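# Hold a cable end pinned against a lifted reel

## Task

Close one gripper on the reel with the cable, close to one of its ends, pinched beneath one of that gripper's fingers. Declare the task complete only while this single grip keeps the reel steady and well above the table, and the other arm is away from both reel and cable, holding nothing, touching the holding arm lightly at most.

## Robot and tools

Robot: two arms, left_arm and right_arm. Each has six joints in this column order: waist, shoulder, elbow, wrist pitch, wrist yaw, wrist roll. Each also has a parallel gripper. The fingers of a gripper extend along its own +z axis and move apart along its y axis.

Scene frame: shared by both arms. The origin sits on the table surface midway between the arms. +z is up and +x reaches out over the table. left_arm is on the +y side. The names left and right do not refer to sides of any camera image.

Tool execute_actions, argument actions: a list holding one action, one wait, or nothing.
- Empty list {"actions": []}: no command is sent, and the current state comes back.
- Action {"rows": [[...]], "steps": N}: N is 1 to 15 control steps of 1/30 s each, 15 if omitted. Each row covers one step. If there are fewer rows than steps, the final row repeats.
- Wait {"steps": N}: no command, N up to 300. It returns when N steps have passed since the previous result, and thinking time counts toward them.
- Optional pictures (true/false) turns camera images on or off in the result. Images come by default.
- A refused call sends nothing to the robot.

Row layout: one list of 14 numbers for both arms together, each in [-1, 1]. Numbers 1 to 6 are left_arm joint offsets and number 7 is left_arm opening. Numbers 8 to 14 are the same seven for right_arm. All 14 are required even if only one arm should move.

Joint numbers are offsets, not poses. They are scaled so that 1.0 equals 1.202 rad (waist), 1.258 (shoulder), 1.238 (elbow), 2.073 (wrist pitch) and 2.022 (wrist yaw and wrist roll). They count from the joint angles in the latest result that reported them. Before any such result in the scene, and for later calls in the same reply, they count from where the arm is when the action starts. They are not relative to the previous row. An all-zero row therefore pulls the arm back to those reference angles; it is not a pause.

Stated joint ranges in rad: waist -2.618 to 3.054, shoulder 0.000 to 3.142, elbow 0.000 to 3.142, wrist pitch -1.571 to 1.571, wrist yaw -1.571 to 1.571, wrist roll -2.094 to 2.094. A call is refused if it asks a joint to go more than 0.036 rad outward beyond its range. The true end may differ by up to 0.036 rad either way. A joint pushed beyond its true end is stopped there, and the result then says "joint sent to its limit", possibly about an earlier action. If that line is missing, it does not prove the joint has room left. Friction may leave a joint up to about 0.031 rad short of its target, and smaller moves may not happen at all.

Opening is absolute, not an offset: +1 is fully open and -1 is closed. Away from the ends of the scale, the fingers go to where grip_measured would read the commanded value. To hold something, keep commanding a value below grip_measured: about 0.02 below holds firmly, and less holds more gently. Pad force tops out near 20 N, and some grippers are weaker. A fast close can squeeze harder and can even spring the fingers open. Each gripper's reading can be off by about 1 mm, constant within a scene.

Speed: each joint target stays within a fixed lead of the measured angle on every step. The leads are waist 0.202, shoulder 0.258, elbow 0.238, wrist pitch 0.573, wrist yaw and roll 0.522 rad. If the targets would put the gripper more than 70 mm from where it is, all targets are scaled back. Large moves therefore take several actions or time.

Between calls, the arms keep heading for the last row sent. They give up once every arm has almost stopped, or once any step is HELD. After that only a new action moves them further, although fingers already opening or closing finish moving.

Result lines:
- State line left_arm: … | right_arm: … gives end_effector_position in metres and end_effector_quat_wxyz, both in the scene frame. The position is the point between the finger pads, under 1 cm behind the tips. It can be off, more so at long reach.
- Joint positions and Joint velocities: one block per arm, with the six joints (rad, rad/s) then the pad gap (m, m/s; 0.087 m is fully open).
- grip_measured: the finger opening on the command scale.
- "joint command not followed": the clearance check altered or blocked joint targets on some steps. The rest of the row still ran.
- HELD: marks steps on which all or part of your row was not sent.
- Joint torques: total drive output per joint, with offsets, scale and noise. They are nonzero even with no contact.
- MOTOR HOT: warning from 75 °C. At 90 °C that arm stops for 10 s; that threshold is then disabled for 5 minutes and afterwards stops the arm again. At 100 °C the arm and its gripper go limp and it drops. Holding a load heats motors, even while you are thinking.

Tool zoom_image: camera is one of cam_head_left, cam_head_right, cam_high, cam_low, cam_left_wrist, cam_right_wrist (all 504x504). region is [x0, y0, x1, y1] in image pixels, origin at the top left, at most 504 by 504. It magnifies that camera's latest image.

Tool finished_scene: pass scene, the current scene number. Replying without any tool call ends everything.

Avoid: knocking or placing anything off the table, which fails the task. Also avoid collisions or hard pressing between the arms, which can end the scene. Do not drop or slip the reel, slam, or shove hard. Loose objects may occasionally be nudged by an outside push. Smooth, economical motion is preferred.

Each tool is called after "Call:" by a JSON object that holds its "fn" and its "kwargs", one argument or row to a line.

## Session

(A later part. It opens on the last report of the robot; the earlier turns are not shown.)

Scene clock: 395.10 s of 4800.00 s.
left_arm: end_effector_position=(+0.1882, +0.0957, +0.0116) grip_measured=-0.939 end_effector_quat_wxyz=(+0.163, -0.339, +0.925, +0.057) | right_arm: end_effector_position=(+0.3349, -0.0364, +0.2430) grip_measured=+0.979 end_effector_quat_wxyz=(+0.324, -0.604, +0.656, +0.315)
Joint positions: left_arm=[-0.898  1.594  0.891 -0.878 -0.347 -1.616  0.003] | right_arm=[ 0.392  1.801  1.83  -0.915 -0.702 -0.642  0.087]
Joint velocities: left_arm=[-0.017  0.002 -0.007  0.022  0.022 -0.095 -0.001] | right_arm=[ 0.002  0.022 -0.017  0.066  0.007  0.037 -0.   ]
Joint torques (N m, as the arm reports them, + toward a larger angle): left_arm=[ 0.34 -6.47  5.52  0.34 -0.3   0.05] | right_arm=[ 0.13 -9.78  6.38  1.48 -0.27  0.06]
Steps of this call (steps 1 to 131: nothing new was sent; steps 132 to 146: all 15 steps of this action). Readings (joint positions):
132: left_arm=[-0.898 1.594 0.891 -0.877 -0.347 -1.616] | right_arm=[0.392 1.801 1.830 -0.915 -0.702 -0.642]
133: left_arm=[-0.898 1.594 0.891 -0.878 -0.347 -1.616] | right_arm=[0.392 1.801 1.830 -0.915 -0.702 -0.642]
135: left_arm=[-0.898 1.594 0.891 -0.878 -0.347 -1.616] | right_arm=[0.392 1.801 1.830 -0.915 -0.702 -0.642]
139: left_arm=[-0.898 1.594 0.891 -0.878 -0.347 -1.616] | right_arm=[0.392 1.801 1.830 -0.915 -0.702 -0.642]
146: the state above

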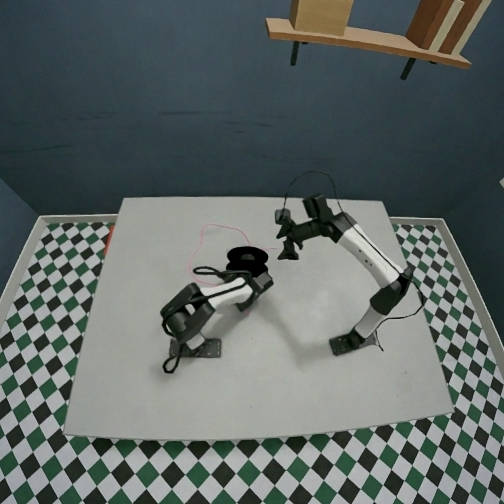

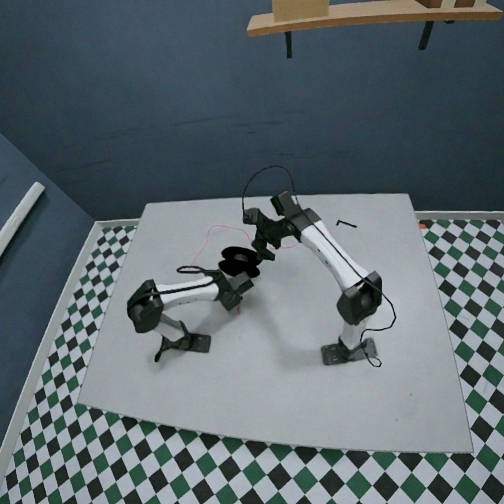

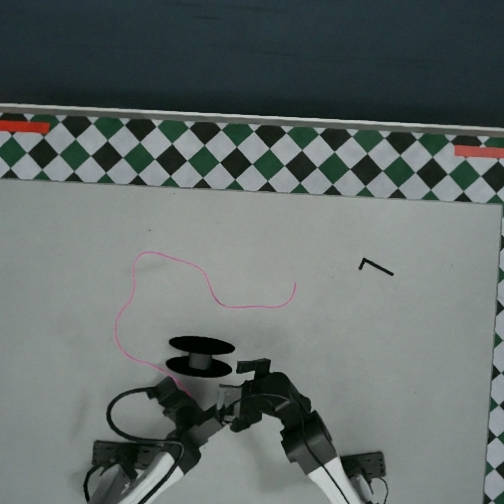

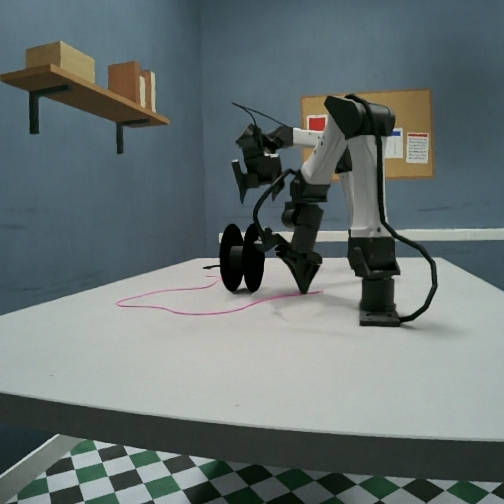

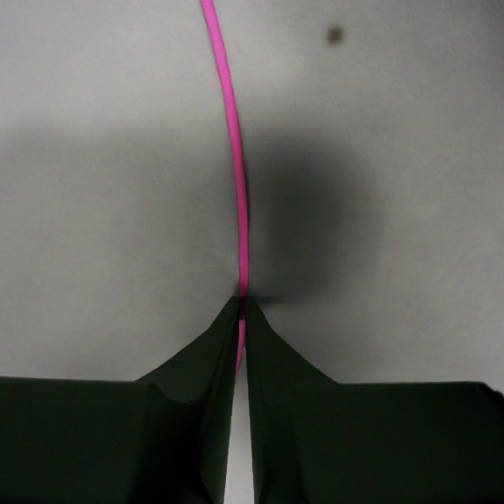

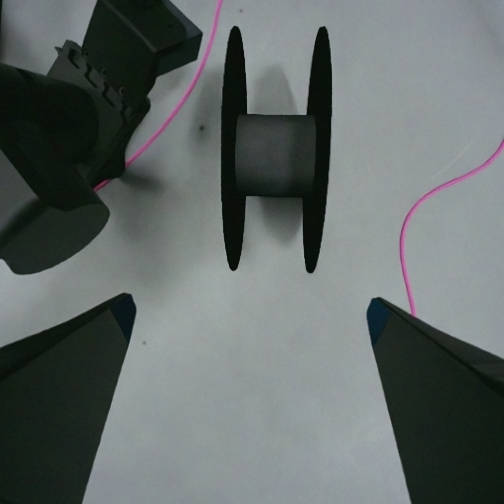

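Call:
{"fn": "execute_actions", "kwargs": {
  "actions": [
    {"rows": [[0,0,0,0,0,0,-0.945,0,0,0,0,0,0,1],[0,0,0,0,0,0,-0.95,0,0,0,0,0,0,1],[0,0,0,0,0,0,-0.955,0,0,0,0,0,0,1],[0,0,0,0,0,0,-0.96,0,0,0,0,0,0,1],[0,0,0,0,0,0,-0.965,0,0,0,0,0,0,1],[0,0,0,0,0,0,-0.97,0,0,0,0,0,0,1]], "steps": 15}
  ]
}}

Scene clock: 397.47 s of 4800.00 s.
left_arm: end_effector_position=(+0.1881, +0.0958, +0.0116) grip_measured=-0.966 end_effector_quat_wxyz=(+0.163, -0.338, +0.925, +0.057) | right_arm: end_effector_position=(+0.3349, -0.0364, +0.2430) grip_measured=+0.979 end_effector_quat_wxyz=(+0.324, -0.604, +0.656, +0.315)
Joint positions: left_arm=[-0.898  1.594  0.891 -0.879 -0.347 -1.616  0.001] | right_arm=[ 0.392  1.801  1.83  -0.915 -0.702 -0.642  0.087]
Joint velocities: left_arm=[-0.002  0.007 -0.017 -0.081  0.051  0.007  0.001] | right_arm=[-0.002 -0.017  0.012 -0.007 -0.051  0.007  0.001]
Joint torques (N m, as the arm reports them, + toward a larger angle): left_arm=[ 0.62 -6.33  5.55  0.36 -0.24  0.1 ] | right_arm=[ 0.12 -9.77  6.38  1.48 -0.27  0.06]
Steps of this call (steps 1 to 15: the robot went on to your last target; steps 16 to 56: nothing new was sent; steps 57 to 71: all 15 steps of this action). Readings (joint positions):
57: left_arm=[-0.898 1.594 0.891 -0.878 -0.347 -1.616] | right_arm=[0.392 1.801 1.830 -0.915 -0.702 -0.642]
58: left_arm=[-0.898 1.594 0.891 -0.878 -0.347 -1.616] | right_arm=[0.392 1.801 1.830 -0.915 -0.702 -0.642]
60: left_arm=[-0.898 1.594 0.891 -0.879 -0.347 -1.616] | right_arm=[0.392 1.801 1.830 -0.915 -0.702 -0.642]
64: left_arm=[-0.898 1.594 0.891 -0.879 -0.347 -1.616] | right_arm=[0.392 1.801 1.830 -0.915 -0.702 -0.642]
71: the state above

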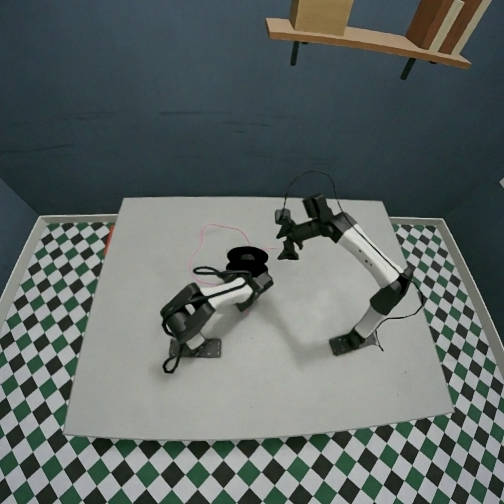

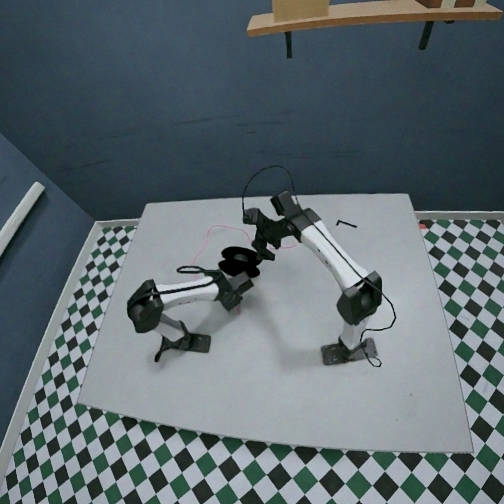

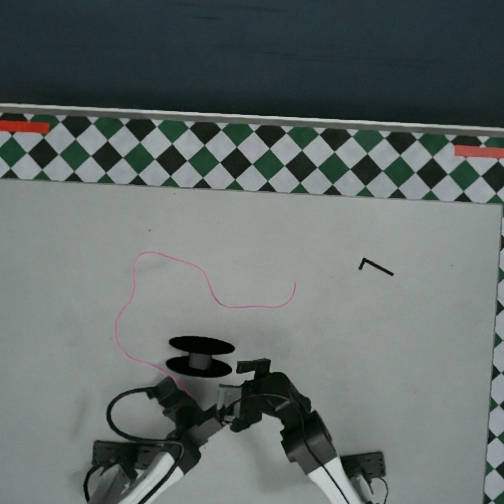

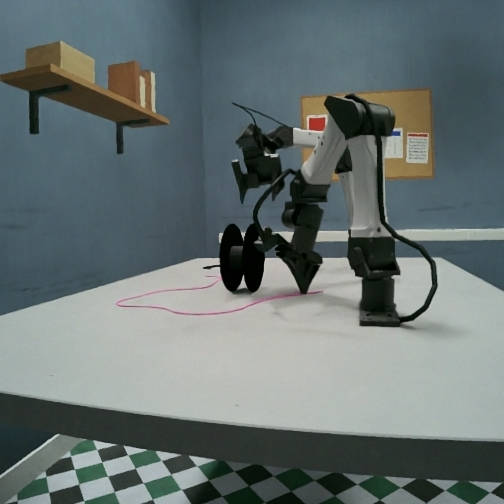

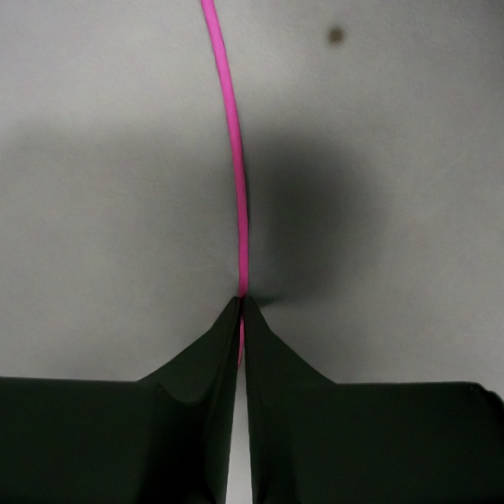

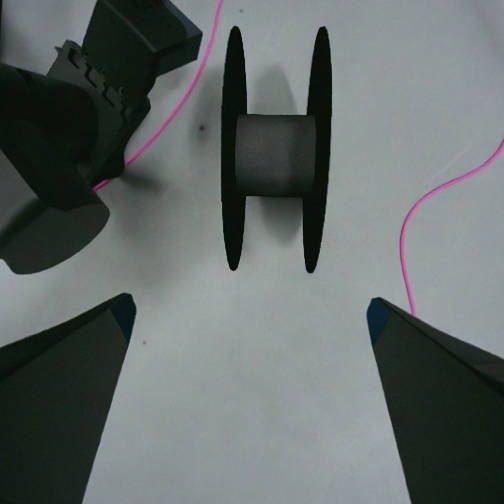

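Call:
{"fn": "zoom_image", "kwargs": {
  "camera": "cam_left_wrist",
  "region": [200, 260, 290, 400]
}}

Call:
{"fn": "zoom_image", "kwargs": {
  "camera": "cam_low",
  "region": [270, 260, 340, 310]
}}

Region (200, 260, 290, 400) of cam_left_wrist's 504x504 image, scaled by 3.600, with more detail than that image has; it fills the left 324 columns of this view, and the rest is white.

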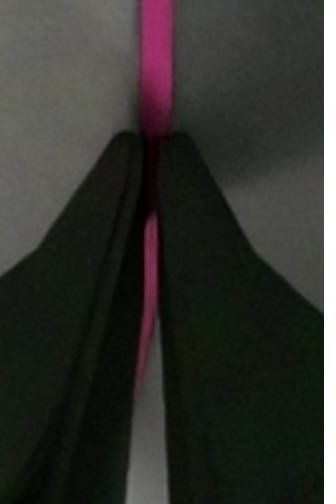

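Region (270, 260, 340, 310) of cam_low's 504x504 image, scaled by 7.200, with more detail than that image has; it fills the top 360 rows of this view, and the rest is white.

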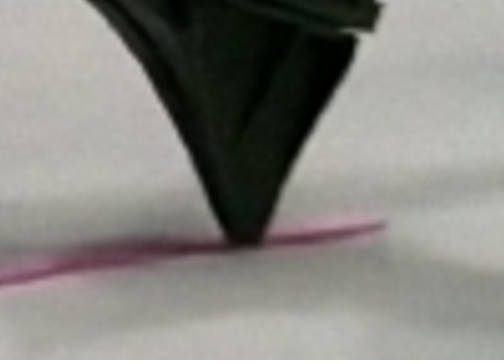

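Call:
{"fn": "execute_actions", "kwargs": {
  "actions": [
    {"rows": [[0,0,0,0,0,0,-0.975,0,0,0,0,0,0,1],[0,0,0,0,0,0,-0.98,0,0,0,0,0,0,1],[0,0,0,0,0,0,-0.985,0,0,0,0,0,0,1],[0,0,0,0,0,0,-0.99,0,0,0,0,0,0,1]], "steps": 12}
  ]
}}

Scene clock: 402.07 s of 4800.00 s.
left_arm: end_effector_position=(+0.1881, +0.0959, +0.0116) grip_measured=-0.983 end_effector_quat_wxyz=(+0.163, -0.338, +0.925, +0.057) | right_arm: end_effector_position=(+0.3349, -0.0364, +0.2430) grip_measured=+0.979 end_effector_quat_wxyz=(+0.324, -0.604, +0.656, +0.315)
Joint positions: left_arm=[-0.898  1.594  0.891 -0.879 -0.347 -1.616  0.001] | right_arm=[ 0.392  1.801  1.83  -0.915 -0.702 -0.642  0.087]
Joint velocities: left_arm=[ 0.002  0.002  0.012  0.051 -0.007 -0.022 -0.   ] | right_arm=[ 0.012 -0.012 -0.012  0.022  0.007 -0.007  0.   ]
Joint torques (N m, as the arm reports them, + toward a larger angle): left_arm=[ 0.62 -6.55  5.73  0.39 -0.25  0.03] | right_arm=[ 0.11 -9.78  6.37  1.48 -0.27  0.06]
Steps of this call (steps 1 to 15: the robot went on to your last target; steps 16 to 126: nothing new was sent; steps 127 to 138: all 12 steps of this action). Readings (joint positions):
127: left_arm=[-0.898 1.594 0.891 -0.879 -0.347 -1.616] | right_arm=[0.392 1.801 1.830 -0.915 -0.702 -0.642]
128: left_arm=[-0.898 1.594 0.891 -0.879 -0.347 -1.616] | right_arm=[0.392 1.801 1.830 -0.915 -0.702 -0.642]
130: left_arm=[-0.898 1.594 0.891 -0.879 -0.347 -1.616] | right_arm=[0.392 1.801 1.830 -0.915 -0.702 -0.642]
134: left_arm=[-0.898 1.594 0.891 -0.879 -0.347 -1.616] | right_arm=[0.392 1.801 1.830 -0.915 -0.702 -0.642]
138: the state above

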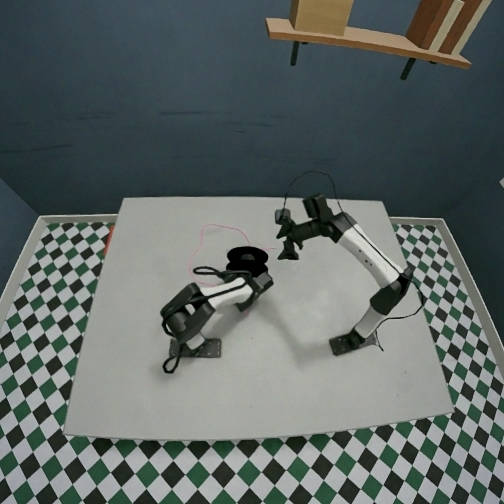

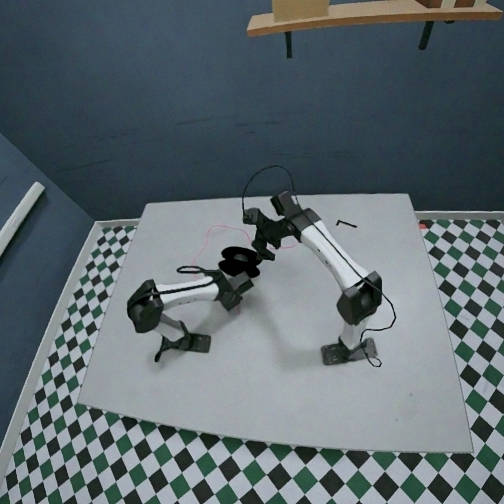

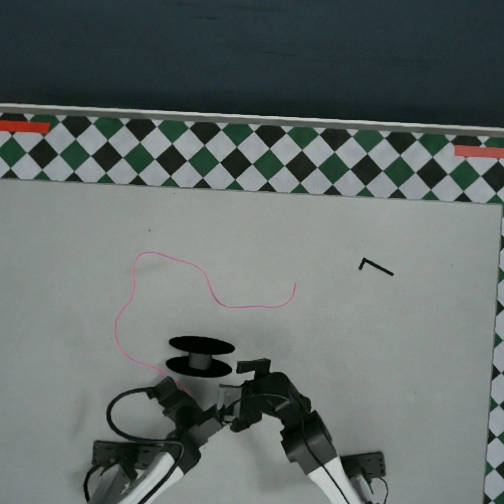

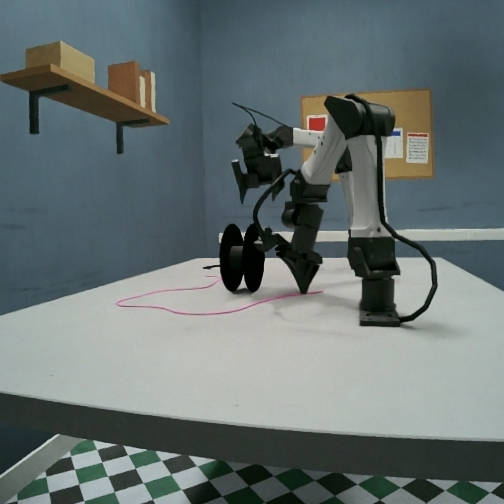

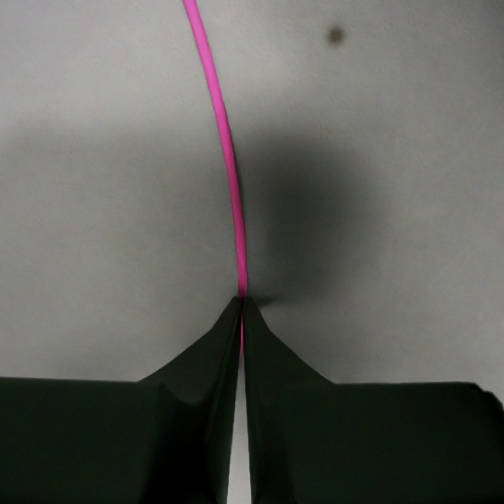

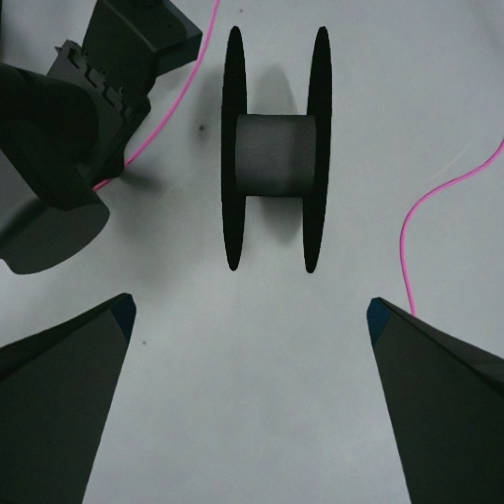

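Call:
{"fn": "execute_actions", "kwargs": {
  "actions": [
    {"rows": [[0,0,0,0,0,0,-1,0,0,0,0,0,0,1],[0,0,0,0,0,0,-1,0,0,0,0,0,0,1],[0,-0.002,0.004,-0.003,0,0,-1,0,0,0,0,0,0,1],[0,-0.005,0.01,-0.008,0,0,-1,0,0,0,0,0,0,1],[0,-0.009,0.018,-0.015,0,0,-1,0,0,0,0,0,0,1],[0,-0.013,0.027,-0.023,0,0,-1,0,0,0,0,0,0,1],[0,-0.018,0.036,-0.031,0,0,-1,0,0,0,0,0,0,1],[0,-0.023,0.046,-0.039,0,0,-1,0,0,0,0,0,0,1],[0,-0.028,0.055,-0.047,0,0,-1,0,0,0,0,0,0,1],[0,-0.032,0.063,-0.053,0,0,-1,0,0,0,0,0,0,1],[0,-0.035,0.07,-0.058,0,0,-1,0,0,0,0,0,0,1],[0,-0.038,0.075,-0.061,0,0,-1,0,0,0,0,0,0,1],[0,-0.04,0.078,-0.063,0,0,-1,0,0,0,0,0,0,1]], "steps": 15}
  ],
  "pictures": false
}}

Call:
{"fn": "execute_actions", "kwargs": {
  "actions": [
    {"steps": 12}
  ]
}}

Scene clock: 412.03 s of 4800.00 s.
left_arm: end_effector_position=(+0.1907, +0.0925, +0.0356) grip_measured=-0.986 end_effector_quat_wxyz=(+0.164, -0.339, +0.925, +0.053) | right_arm: end_effector_position=(+0.3349, -0.0364, +0.2430) grip_measured=+0.979 end_effector_quat_wxyz=(+0.324, -0.604, +0.656, +0.315)
Joint positions: left_arm=[-0.898  1.562  0.963 -0.973 -0.347 -1.616  0.001] | right_arm=[ 0.392  1.801  1.83  -0.915 -0.702 -0.642  0.087]
Joint velocities: left_arm=[-0.012 -0.071  0.115 -0.095 -0.022  0.051  0.001] | right_arm=[ 0.017  0.017  0.002  0.007  0.037 -0.037  0.001]
Joint torques (N m, as the arm reports them, + toward a larger angle): left_arm=[ 0.48 -7.63  7.47  0.16 -0.22  0.06] | right_arm=[ 0.12 -9.78  6.37  1.48 -0.27  0.06]
Steps of this call (steps 1 to 15: the robot went on to your last target; steps 16 to 200: nothing new was sent; then 2.80 s passed at rest; steps 201 to 215: all 15 steps of this action). Readings (joint positions):
201: left_arm=[-0.898 1.594 0.891 -0.879 -0.347 -1.616] | right_arm=[0.392 1.801 1.830 -0.915 -0.702 -0.642]
202: left_arm=[-0.898 1.594 0.891 -0.879 -0.347 -1.616] | right_arm=[0.392 1.801 1.830 -0.915 -0.702 -0.642]
204: left_arm=[-0.898 1.594 0.891 -0.880 -0.347 -1.616] | right_arm=[0.392 1.801 1.830 -0.915 -0.702 -0.642]
208: left_arm=[-0.898 1.594 0.905 -0.905 -0.347 -1.616] | right_arm=[0.392 1.801 1.830 -0.915 -0.702 -0.642]
215: the state above

Scene clock: 412.43 s of 4800.00 s.
left_arm: end_effector_position=(+0.1873, +0.0969, +0.0366) grip_measured=-0.986 end_effector_quat_wxyz=(+0.161, -0.337, +0.925, +0.063) | right_arm: end_effector_position=(+0.3349, -0.0364, +0.2430) grip_measured=+0.979 end_effector_quat_wxyz=(+0.324, -0.604, +0.656, +0.315)
Joint positions: left_arm=[-0.898  1.56   0.965 -0.999 -0.347 -1.616  0.001] | right_arm=[ 0.392  1.801  1.83  -0.915 -0.702 -0.642  0.087]
Joint velocities: left_arm=[ 0.002 -0.012 -0.022 -0.081 -0.037 -0.081 -0.001] | right_arm=[-0.012 -0.007  0.012  0.066  0.037 -0.051 -0.001]
Joint torques (N m, as the arm reports them, + toward a larger angle): left_arm=[ 0.62 -7.91  7.95  0.21 -0.2   0.11] | right_arm=[ 0.12 -9.77  6.38  1.49 -0.27  0.06]
Steps of this call (steps 1 to 12: the robot went on to your last target). Readings (joint positions):
1: left_arm=[-0.898 1.560 0.964 -0.978 -0.347 -1.616] | right_arm=[0.392 1.801 1.830 -0.915 -0.702 -0.642]
2: left_arm=[-0.898 1.560 0.965 -0.981 -0.347 -1.616] | right_arm=[0.392 1.801 1.830 -0.915 -0.702 -0.642]
4: left_arm=[-0.898 1.560 0.965 -0.989 -0.347 -1.616] | right_arm=[0.392 1.801 1.830 -0.915 -0.702 -0.642]
8: left_arm=[-0.898 1.560 0.965 -0.996 -0.347 -1.616] | right_arm=[0.392 1.801 1.830 -0.915 -0.702 -0.642]
12: the state above

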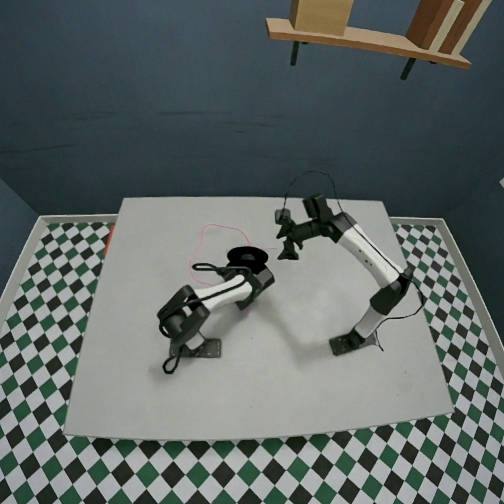

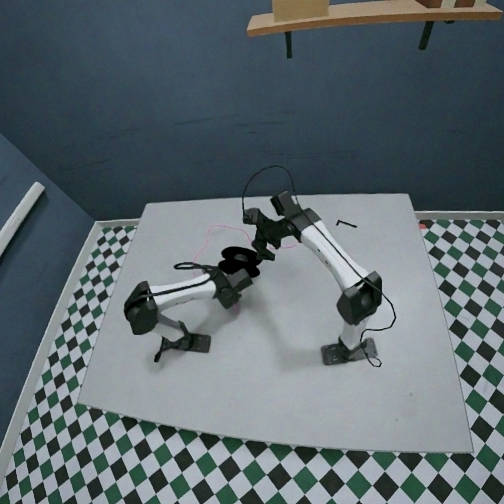

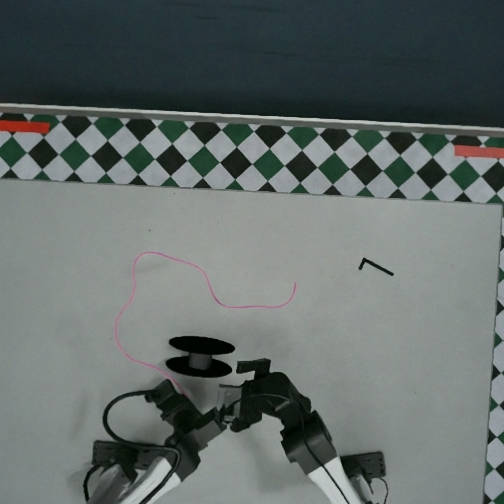

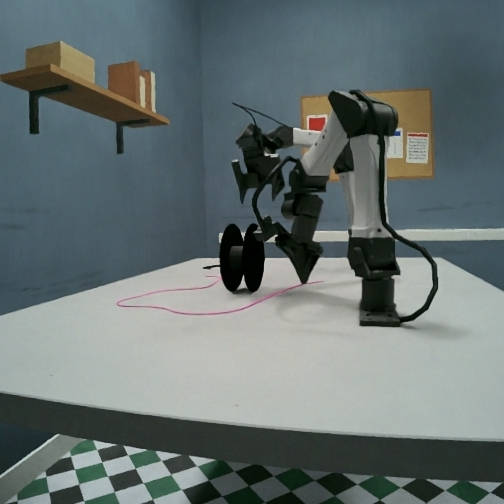

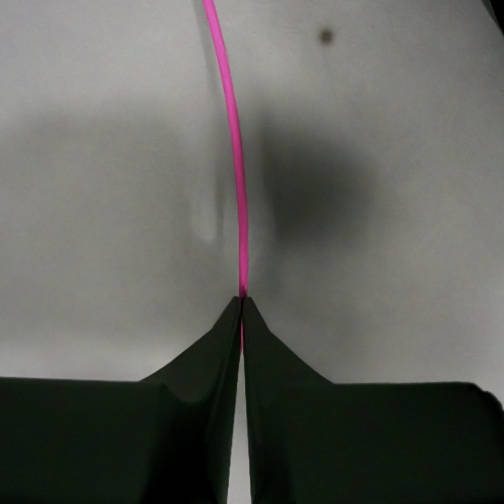

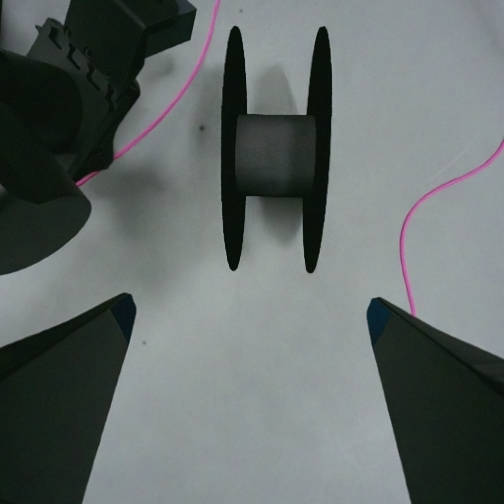

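Call:
{"fn": "zoom_image", "kwargs": {
  "camera": "cam_low",
  "region": [250, 250, 340, 310]
}}

Region (250, 250, 340, 310) of cam_low's 504x504 image, scaled by 5.600, with more detail than that image has.

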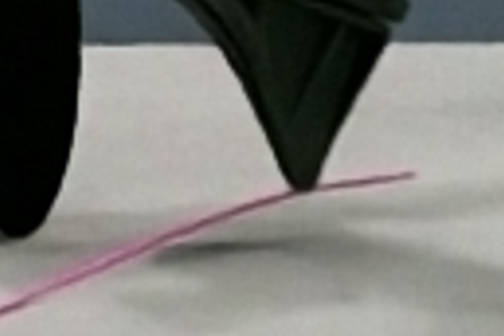

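Call:
{"fn": "execute_actions", "kwargs": {
  "actions": [
    {"rows": [[0.001,-0.001,0,0,0.001,-0.001,-1,0,0,0,0,0,0,1],[0.006,-0.004,0.001,0,0.002,-0.003,-1,0,0,0,0,0,0,1],[0.012,-0.009,0.002,0,0.005,-0.006,-1,0,0,0,0,0,0,1],[0.021,-0.016,0.004,0,0.008,-0.011,-1,0,0,0,0,0,0,1],[0.032,-0.024,0.006,0,0.013,-0.017,-1,0,0,0,0,0,0,1],[0.045,-0.033,0.008,0,0.018,-0.023,-1,0,0,0,0,0,0,1],[0.06,-0.043,0.011,0,0.023,-0.031,-1,0,0,0,0,0,0,1],[0.076,-0.054,0.014,0,0.03,-0.039,-1,0,0,0,0,0,0,1],[0.094,-0.066,0.017,0,0.037,-0.048,-1,0,0,0,0,0,0,1],[0.113,-0.078,0.02,0,0.044,-0.058,-1,0,0,0,0,0,0,1],[0.132,-0.091,0.023,0,0.052,-0.068,-1,0,0,0,0,0,0,1],[0.153,-0.104,0.026,0,0.06,-0.079,-1,0,0,0,0,0,0,1],[0.174,-0.117,0.029,0,0.068,-0.09,-1,0,0,0,0,0,0,1],[0.196,-0.131,0.032,0,0.076,-0.101,-1,0,0,0,0,0,0,1],[0.217,-0.145,0.035,0,0.085,-0.112,-1,0,0,0,0,0,0,1]], "steps": 15}
  ],
  "pictures": false
}}

Call:
{"fn": "execute_actions", "kwargs": {
  "actions": [
    {"rows": [[0.065,-0.041,0.016,0,0.025,-0.034,-1,0,0,0,0,0,0,1],[0.087,-0.055,0.018,0,0.034,-0.045,-1,0,0,0,0,0,0,1],[0.108,-0.068,0.02,0,0.042,-0.056,-1,0,0,0,0,0,0,1],[0.128,-0.081,0.022,0,0.05,-0.066,-1,0,0,0,0,0,0,1],[0.148,-0.093,0.024,0,0.058,-0.076,-1,0,0,0,0,0,0,1],[0.167,-0.105,0.026,0,0.065,-0.086,-1,0,0,0,0,0,0,1],[0.185,-0.116,0.028,0,0.072,-0.095,-1,0,0,0,0,0,0,1],[0.201,-0.127,0.029,0,0.078,-0.104,-1,0,0,0,0,0,0,1],[0.216,-0.136,0.03,0,0.084,-0.111,-1,0,0,0,0,0,0,1],[0.229,-0.144,0.031,0,0.089,-0.118,-1,0,0,0,0,0,0,1],[0.24,-0.151,0.032,0,0.094,-0.124,-1,0,0,0,0,0,0,1],[0.249,-0.157,0.033,0,0.097,-0.128,-1,0,0,0,0,0,0,1],[0.255,-0.161,0.034,0,0.1,-0.132,-1,0,0,0,0,0,0,1],[0.259,-0.163,0.035,0,0.101,-0.134,-1,0,0,0,0,0,0,1],[0.261,-0.164,0.035,0,0.102,-0.135,-1,0,0,0,0,0,0,1]], "steps": 15}
  ],
  "pictures": false
}}

Call:
{"fn": "execute_actions", "kwargs": {
  "actions": [
    {"steps": 15}
  ]
}}

Scene clock: 488.57 s of 4800.00 s.
left_arm: end_effector_position=(+0.2225, +0.1127, +0.0689) grip_measured=-0.986 end_effector_quat_wxyz=(+0.132, -0.505, +0.853, -0.013) | right_arm: end_effector_position=(+0.3349, -0.0364, +0.2430) grip_measured=+0.979 end_effector_quat_wxyz=(+0.324, -0.604, +0.656, +0.315)
Joint positions: left_arm=[-0.685  1.428  0.971 -1.001 -0.241 -1.757  0.001] | right_arm=[ 0.392  1.801  1.83  -0.915 -0.702 -0.642  0.087]
Joint velocities: left_arm=[ 0.73  -0.457  0.129 -0.051  0.491 -0.52  -0.   ] | right_arm=[ 0.002  0.012 -0.032  0.007 -0.007 -0.022 -0.   ]
Joint torques (N m, as the arm reports them, + toward a larger angle): left_arm=[ 0.88 -7.26  8.85  0.58 -0.18 -0.11] | right_arm=[ 0.11 -9.77  6.38  1.48 -0.27  0.06]
Steps of this call (steps 1 to 30: the robot went on to your last target; steps 31 to 210: nothing new was sent; then 68.63 s passed at rest; steps 211 to 225: all 15 steps of this action). Readings (joint positions):
211: left_arm=[-0.898 1.560 0.965 -1.000 -0.347 -1.616] | right_arm=[0.392 1.801 1.830 -0.915 -0.702 -0.642]
212: left_arm=[-0.898 1.560 0.965 -1.000 -0.347 -1.616] | right_arm=[0.392 1.801 1.830 -0.915 -0.702 -0.642]
214: left_arm=[-0.894 1.560 0.965 -1.000 -0.344 -1.620] | right_arm=[0.392 1.801 1.830 -0.915 -0.702 -0.642]
218: left_arm=[-0.847 1.539 0.965 -1.000 -0.321 -1.647] | right_arm=[0.392 1.801 1.830 -0.915 -0.702 -0.642]
225: the state above

Scene clock: 489.07 s of 4800.00 s.
left_arm: end_effector_position=(+0.2678, +0.1492, +0.1258) grip_measured=-0.986 end_effector_quat_wxyz=(-0.092, +0.707, -0.689, +0.133) | right_arm: end_effector_position=(+0.3349, -0.0364, +0.2430) grip_measured=+0.979 end_effector_quat_wxyz=(+0.324, -0.604, +0.656, +0.315)
Joint positions: left_arm=[-0.385  1.242  0.988 -1.    -0.074 -1.985  0.001] | right_arm=[ 0.392  1.801  1.83  -0.915 -0.702 -0.642  0.087]
Joint velocities: left_arm=[ 0.154 -0.12   0.066 -0.037  0.198 -0.242  0.001] | right_arm=[-0.022 -0.007 -0.027  0.007  0.037  0.051 -0.001]
Joint torques (N m, as the arm reports them, + toward a larger angle): left_arm=[ 0.92 -5.52  8.75  1.05  0.07  0.01] | right_arm=[ 0.12 -9.77  6.38  1.48 -0.27  0.06]
Steps of this call (steps 1 to 15: all 15 steps of this action). Readings (joint positions):
1: left_arm=[-0.659 1.412 0.973 -0.999 -0.231 -1.770] | right_arm=[0.392 1.801 1.830 -0.915 -0.702 -0.642]
2: left_arm=[-0.632 1.397 0.974 -0.999 -0.222 -1.784] | right_arm=[0.392 1.801 1.830 -0.915 -0.702 -0.642]
4: left_arm=[-0.578 1.370 0.974 -0.999 -0.199 -1.815] | right_arm=[0.392 1.801 1.830 -0.915 -0.702 -0.642]
8: left_arm=[-0.483 1.310 0.974 -0.999 -0.147 -1.886] | right_arm=[0.392 1.801 1.830 -0.915 -0.702 -0.642]
15: the state above

Scene clock: 489.57 s of 4800.00 s.
left_arm: end_effector_position=(+0.2681, +0.1457, +0.1289) grip_measured=-0.986 end_effector_quat_wxyz=(-0.077, +0.720, -0.675, +0.143) | right_arm: end_effector_position=(+0.3349, -0.0364, +0.2430) grip_measured=+0.979 end_effector_quat_wxyz=(+0.324, -0.604, +0.656, +0.315)
Joint positions: left_arm=[-0.38   1.238  0.99  -1.    -0.044 -2.023  0.001] | right_arm=[ 0.392  1.801  1.83  -0.915 -0.702 -0.642  0.087]
Joint velocities: left_arm=[-0.007 -0.002 -0.002 -0.095 -0.051 -0.007 -0.001] | right_arm=[ 0.007 -0.012  0.002 -0.007  0.007 -0.022  0.001]
Joint torques (N m, as the arm reports them, + toward a larger angle): left_arm=[ 0.96 -5.85  8.93  0.99  0.02 -0.02] | right_arm=[ 0.12 -9.78  6.38  1.49 -0.27  0.06]
Steps of this call (steps 1 to 15: the robot went on to your last target). Readings (joint positions):
1: left_arm=[-0.382 1.239 0.989 -1.000 -0.069 -1.993] | right_arm=[0.392 1.801 1.830 -0.915 -0.702 -0.642]
2: left_arm=[-0.380 1.238 0.990 -1.000 -0.064 -1.999] | right_arm=[0.392 1.801 1.830 -0.915 -0.702 -0.642]
4: left_arm=[-0.380 1.238 0.990 -1.000 -0.057 -2.009] | right_arm=[0.392 1.801 1.830 -0.915 -0.702 -0.642]
8: left_arm=[-0.380 1.238 0.990 -1.000 -0.048 -2.018] | right_arm=[0.392 1.801 1.830 -0.915 -0.702 -0.642]
15: the state above

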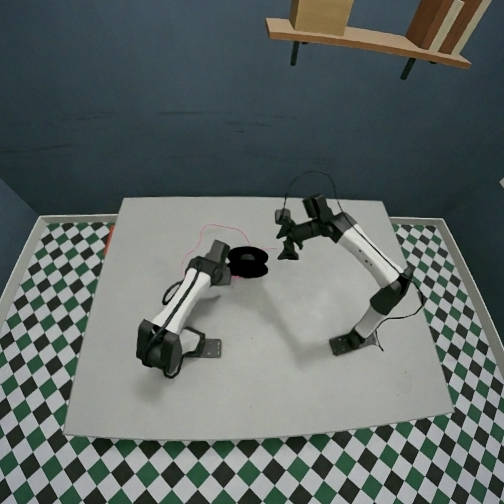

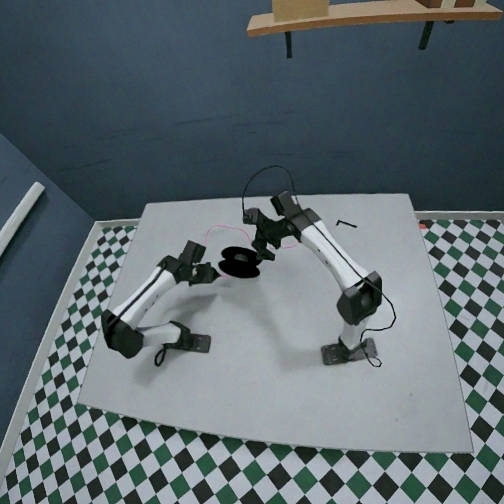

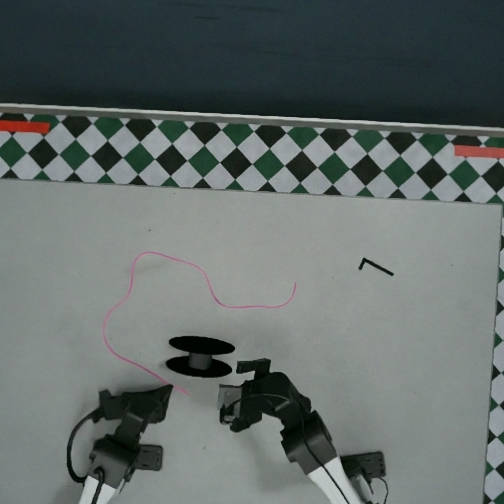

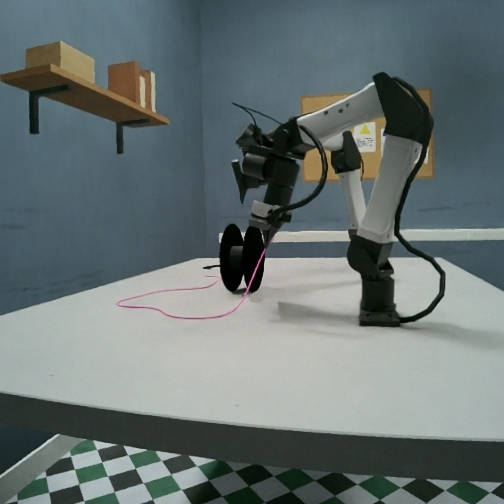

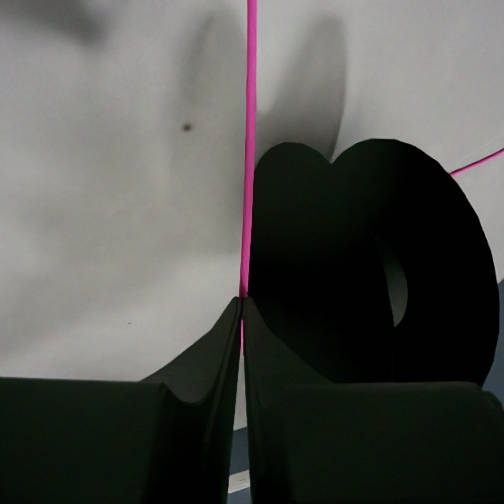

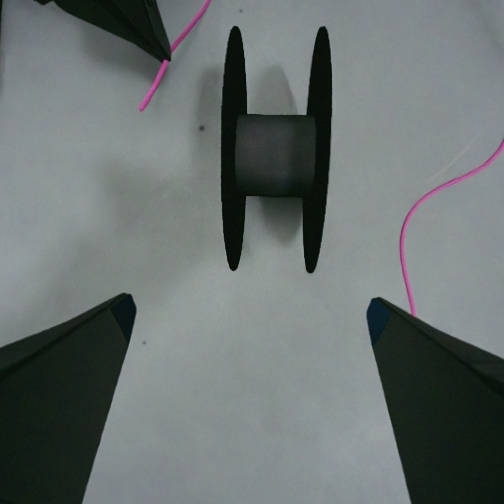

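Call:
{"fn": "zoom_image", "kwargs": {
  "camera": "cam_high",
  "region": [140, 330, 250, 420]
}}

Call:
{"fn": "zoom_image", "kwargs": {
  "camera": "cam_low",
  "region": [210, 190, 310, 300]
}}

Call:
{"fn": "zoom_image", "kwargs": {
  "camera": "cam_head_right",
  "region": [170, 230, 290, 310]
}}

Region (140, 330, 250, 420) of cam_high's 504x504 image, scaled by 4.582, with more detail than that image has; it fills the top 412 rows of this view, and the rest is white.

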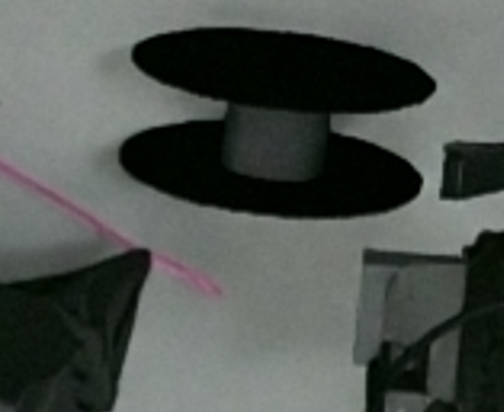

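Region (210, 190, 310, 300) of cam_low's 504x504 image, scaled by 4.582, with more detail than that image has; it fills the left 458 columns of this view, and the rest is white.

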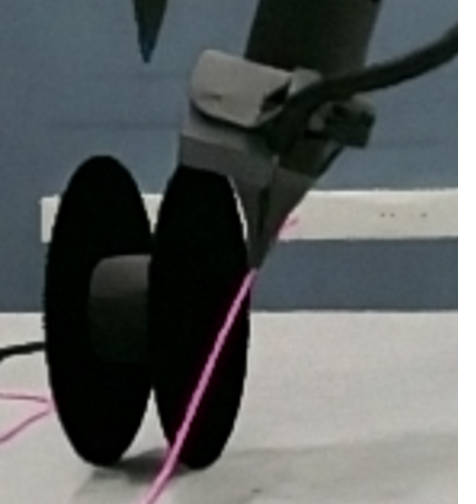

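Region (170, 230, 290, 310) of cam_head_right's 504x504 image, scaled by 4.200, with more detail than that image has.

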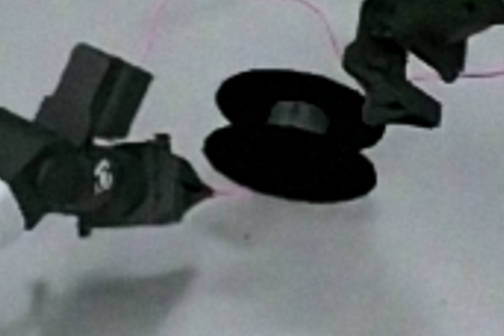

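Call:
{"fn": "execute_actions", "kwargs": {
  "actions": [
    {"rows": [[0,0.001,0.004,0,0.001,-0.001,-1,0,0,0,0,0,0,1],[0,0.003,0.009,0.001,0.002,-0.002,-1,0,0,0,0,0,0,1],[0,0.006,0.015,0.002,0.003,-0.004,-1,0,0,0,0,0,0,1],[0,0.01,0.021,0.003,0.005,-0.006,-1,0,0,0,0,0,0,1],[0,0.015,0.027,0.005,0.007,-0.009,-1,0,0,0,0,0,0,1],[0,0.021,0.033,0.007,0.009,-0.012,-1,0,0,0,0,0,0,1],[0,0.027,0.04,0.009,0.012,-0.015,-1,0,0,0,0,0,0,1],[0,0.033,0.046,0.011,0.014,-0.018,-1,0,0,0,0,0,0,1],[0,0.039,0.052,0.013,0.016,-0.021,-1,0,0,0,0,0,0,1],[0,0.044,0.057,0.015,0.018,-0.024,-1,0,0,0,0,0,0,1],[0,0.049,0.062,0.016,0.02,-0.026,-1,0,0,0,0,0,0,1],[0,0.053,0.066,0.017,0.022,-0.028,-1,0,0,0,0,0,0,1],[0,0.056,0.069,0.018,0.023,-0.03,-1,0,0,0,0,0,0,1],[0,0.058,0.071,0.019,0.024,-0.031,-1,0,0,0,0,0,0,1],[0,0.059,0.072,0.019,0.024,-0.031,-1,0,0,0,0,0,0,1]], "steps": 15}
  ],
  "pictures": false
}}

Call:
{"fn": "execute_actions", "kwargs": {
  "actions": [
    {"steps": 12}
  ]
}}

Scene clock: 515.77 s of 4800.00 s.
left_arm: end_effector_position=(+0.2856, +0.1336, +0.1382) grip_measured=-0.986 end_effector_quat_wxyz=(-0.064, +0.732, -0.659, +0.161) | right_arm: end_effector_position=(+0.3349, -0.0364, +0.2430) grip_measured=+0.979 end_effector_quat_wxyz=(+0.324, -0.604, +0.656, +0.315)
Joint positions: left_arm=[-0.38   1.292  1.049 -0.979 -0.014 -2.067  0.001] | right_arm=[ 0.392  1.801  1.83  -0.915 -0.702 -0.642  0.087]
Joint velocities: left_arm=[-0.007  0.095  0.071  0.095 -0.007 -0.081  0.   ] | right_arm=[-0.002 -0.027  0.007 -0.037  0.007 -0.007 -0.001]
Joint torques (N m, as the arm reports them, + toward a larger angle): left_arm=[ 0.48 -3.69  8.79  1.1   0.02  0.02] | right_arm=[ 0.11 -9.78  6.37  1.48 -0.27  0.06]
Steps of this call (steps 1 to 15: the robot went on to your last target; steps 16 to 200: nothing new was sent; then 19.03 s passed at rest; steps 201 to 215: all 15 steps of this action). Readings (joint positions):
201: left_arm=[-0.380 1.238 0.990 -1.000 -0.043 -2.024] | right_arm=[0.392 1.801 1.830 -0.915 -0.702 -0.642]
202: left_arm=[-0.380 1.238 0.990 -1.000 -0.043 -2.024] | right_arm=[0.392 1.801 1.830 -0.915 -0.702 -0.642]
204: left_arm=[-0.380 1.238 0.990 -1.000 -0.043 -2.025] | right_arm=[0.392 1.801 1.830 -0.915 -0.702 -0.642]
208: left_arm=[-0.380 1.250 1.005 -1.000 -0.036 -2.037] | right_arm=[0.392 1.801 1.830 -0.915 -0.702 -0.642]
215: the state above

Scene clock: 516.17 s of 4800.00 s.
left_arm: end_effector_position=(+0.2871, +0.1314, +0.1392) grip_measured=-0.986 end_effector_quat_wxyz=(-0.060, +0.735, -0.655, +0.165) | right_arm: end_effector_position=(+0.3349, -0.0364, +0.2430) grip_measured=+0.979 end_effector_quat_wxyz=(+0.324, -0.604, +0.656, +0.315)
Joint positions: left_arm=[-0.38   1.296  1.052 -0.974 -0.005 -2.079  0.001] | right_arm=[ 0.392  1.801  1.83  -0.915 -0.702 -0.642  0.087]
Joint velocities: left_arm=[-0.007  0.007 -0.022 -0.037  0.022  0.007 -0.   ] | right_arm=[ 0.007 -0.032  0.002 -0.007  0.037 -0.051 -0.   ]
Joint torques (N m, as the arm reports them, + toward a larger angle): left_arm=[ 0.42 -3.01  8.88  1.2  -0.01  0.05] | right_arm=[ 0.12 -9.77  6.37  1.48 -0.27  0.06]
Steps of this call (steps 1 to 12: the robot went on to your last target). Readings (joint positions):
1: left_arm=[-0.380 1.295 1.051 -0.976 -0.012 -2.070] | right_arm=[0.392 1.801 1.830 -0.915 -0.702 -0.642]
2: left_arm=[-0.380 1.296 1.051 -0.975 -0.010 -2.072] | right_arm=[0.392 1.801 1.830 -0.915 -0.702 -0.642]
4: left_arm=[-0.380 1.296 1.052 -0.974 -0.008 -2.075] | right_arm=[0.392 1.801 1.830 -0.915 -0.702 -0.642]
8: left_arm=[-0.380 1.296 1.052 -0.974 -0.006 -2.078] | right_arm=[0.392 1.801 1.830 -0.915 -0.702 -0.642]
12: the state above

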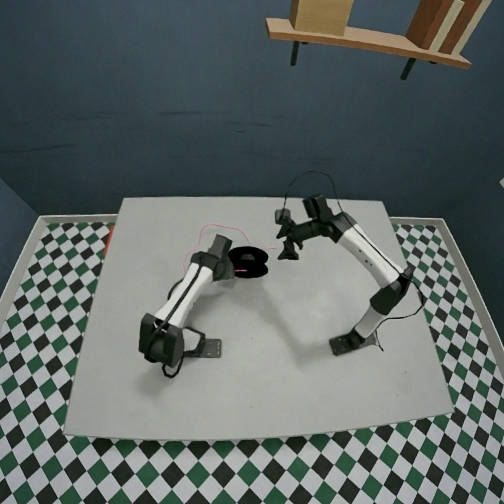

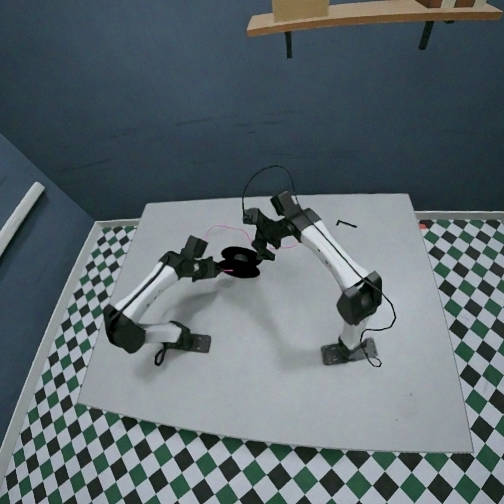

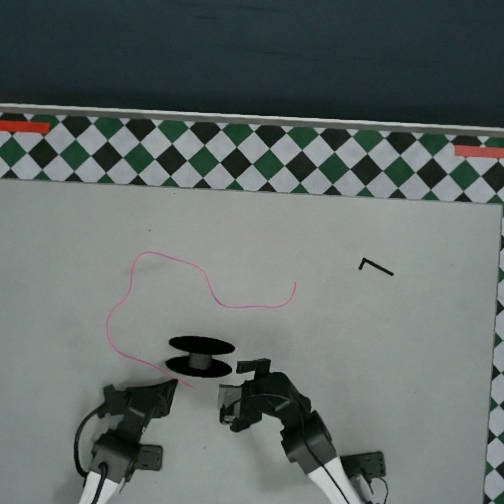

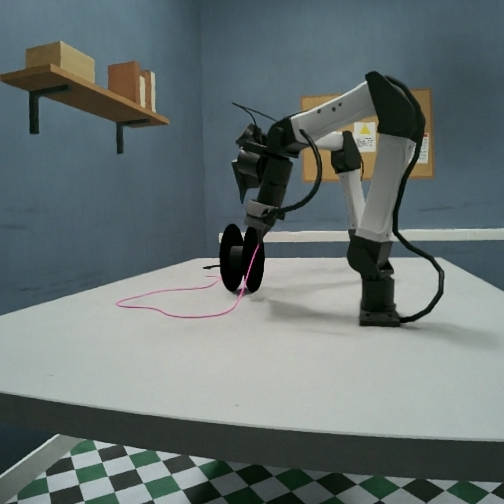

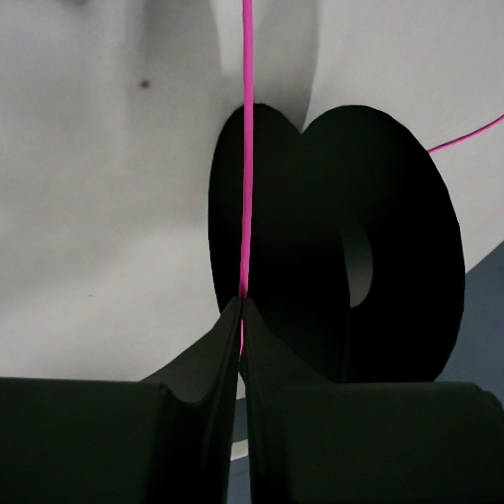

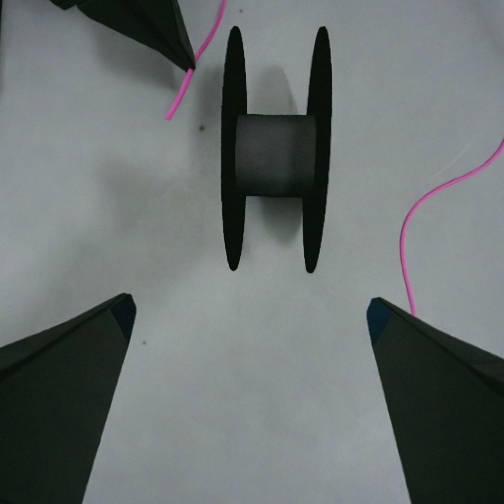

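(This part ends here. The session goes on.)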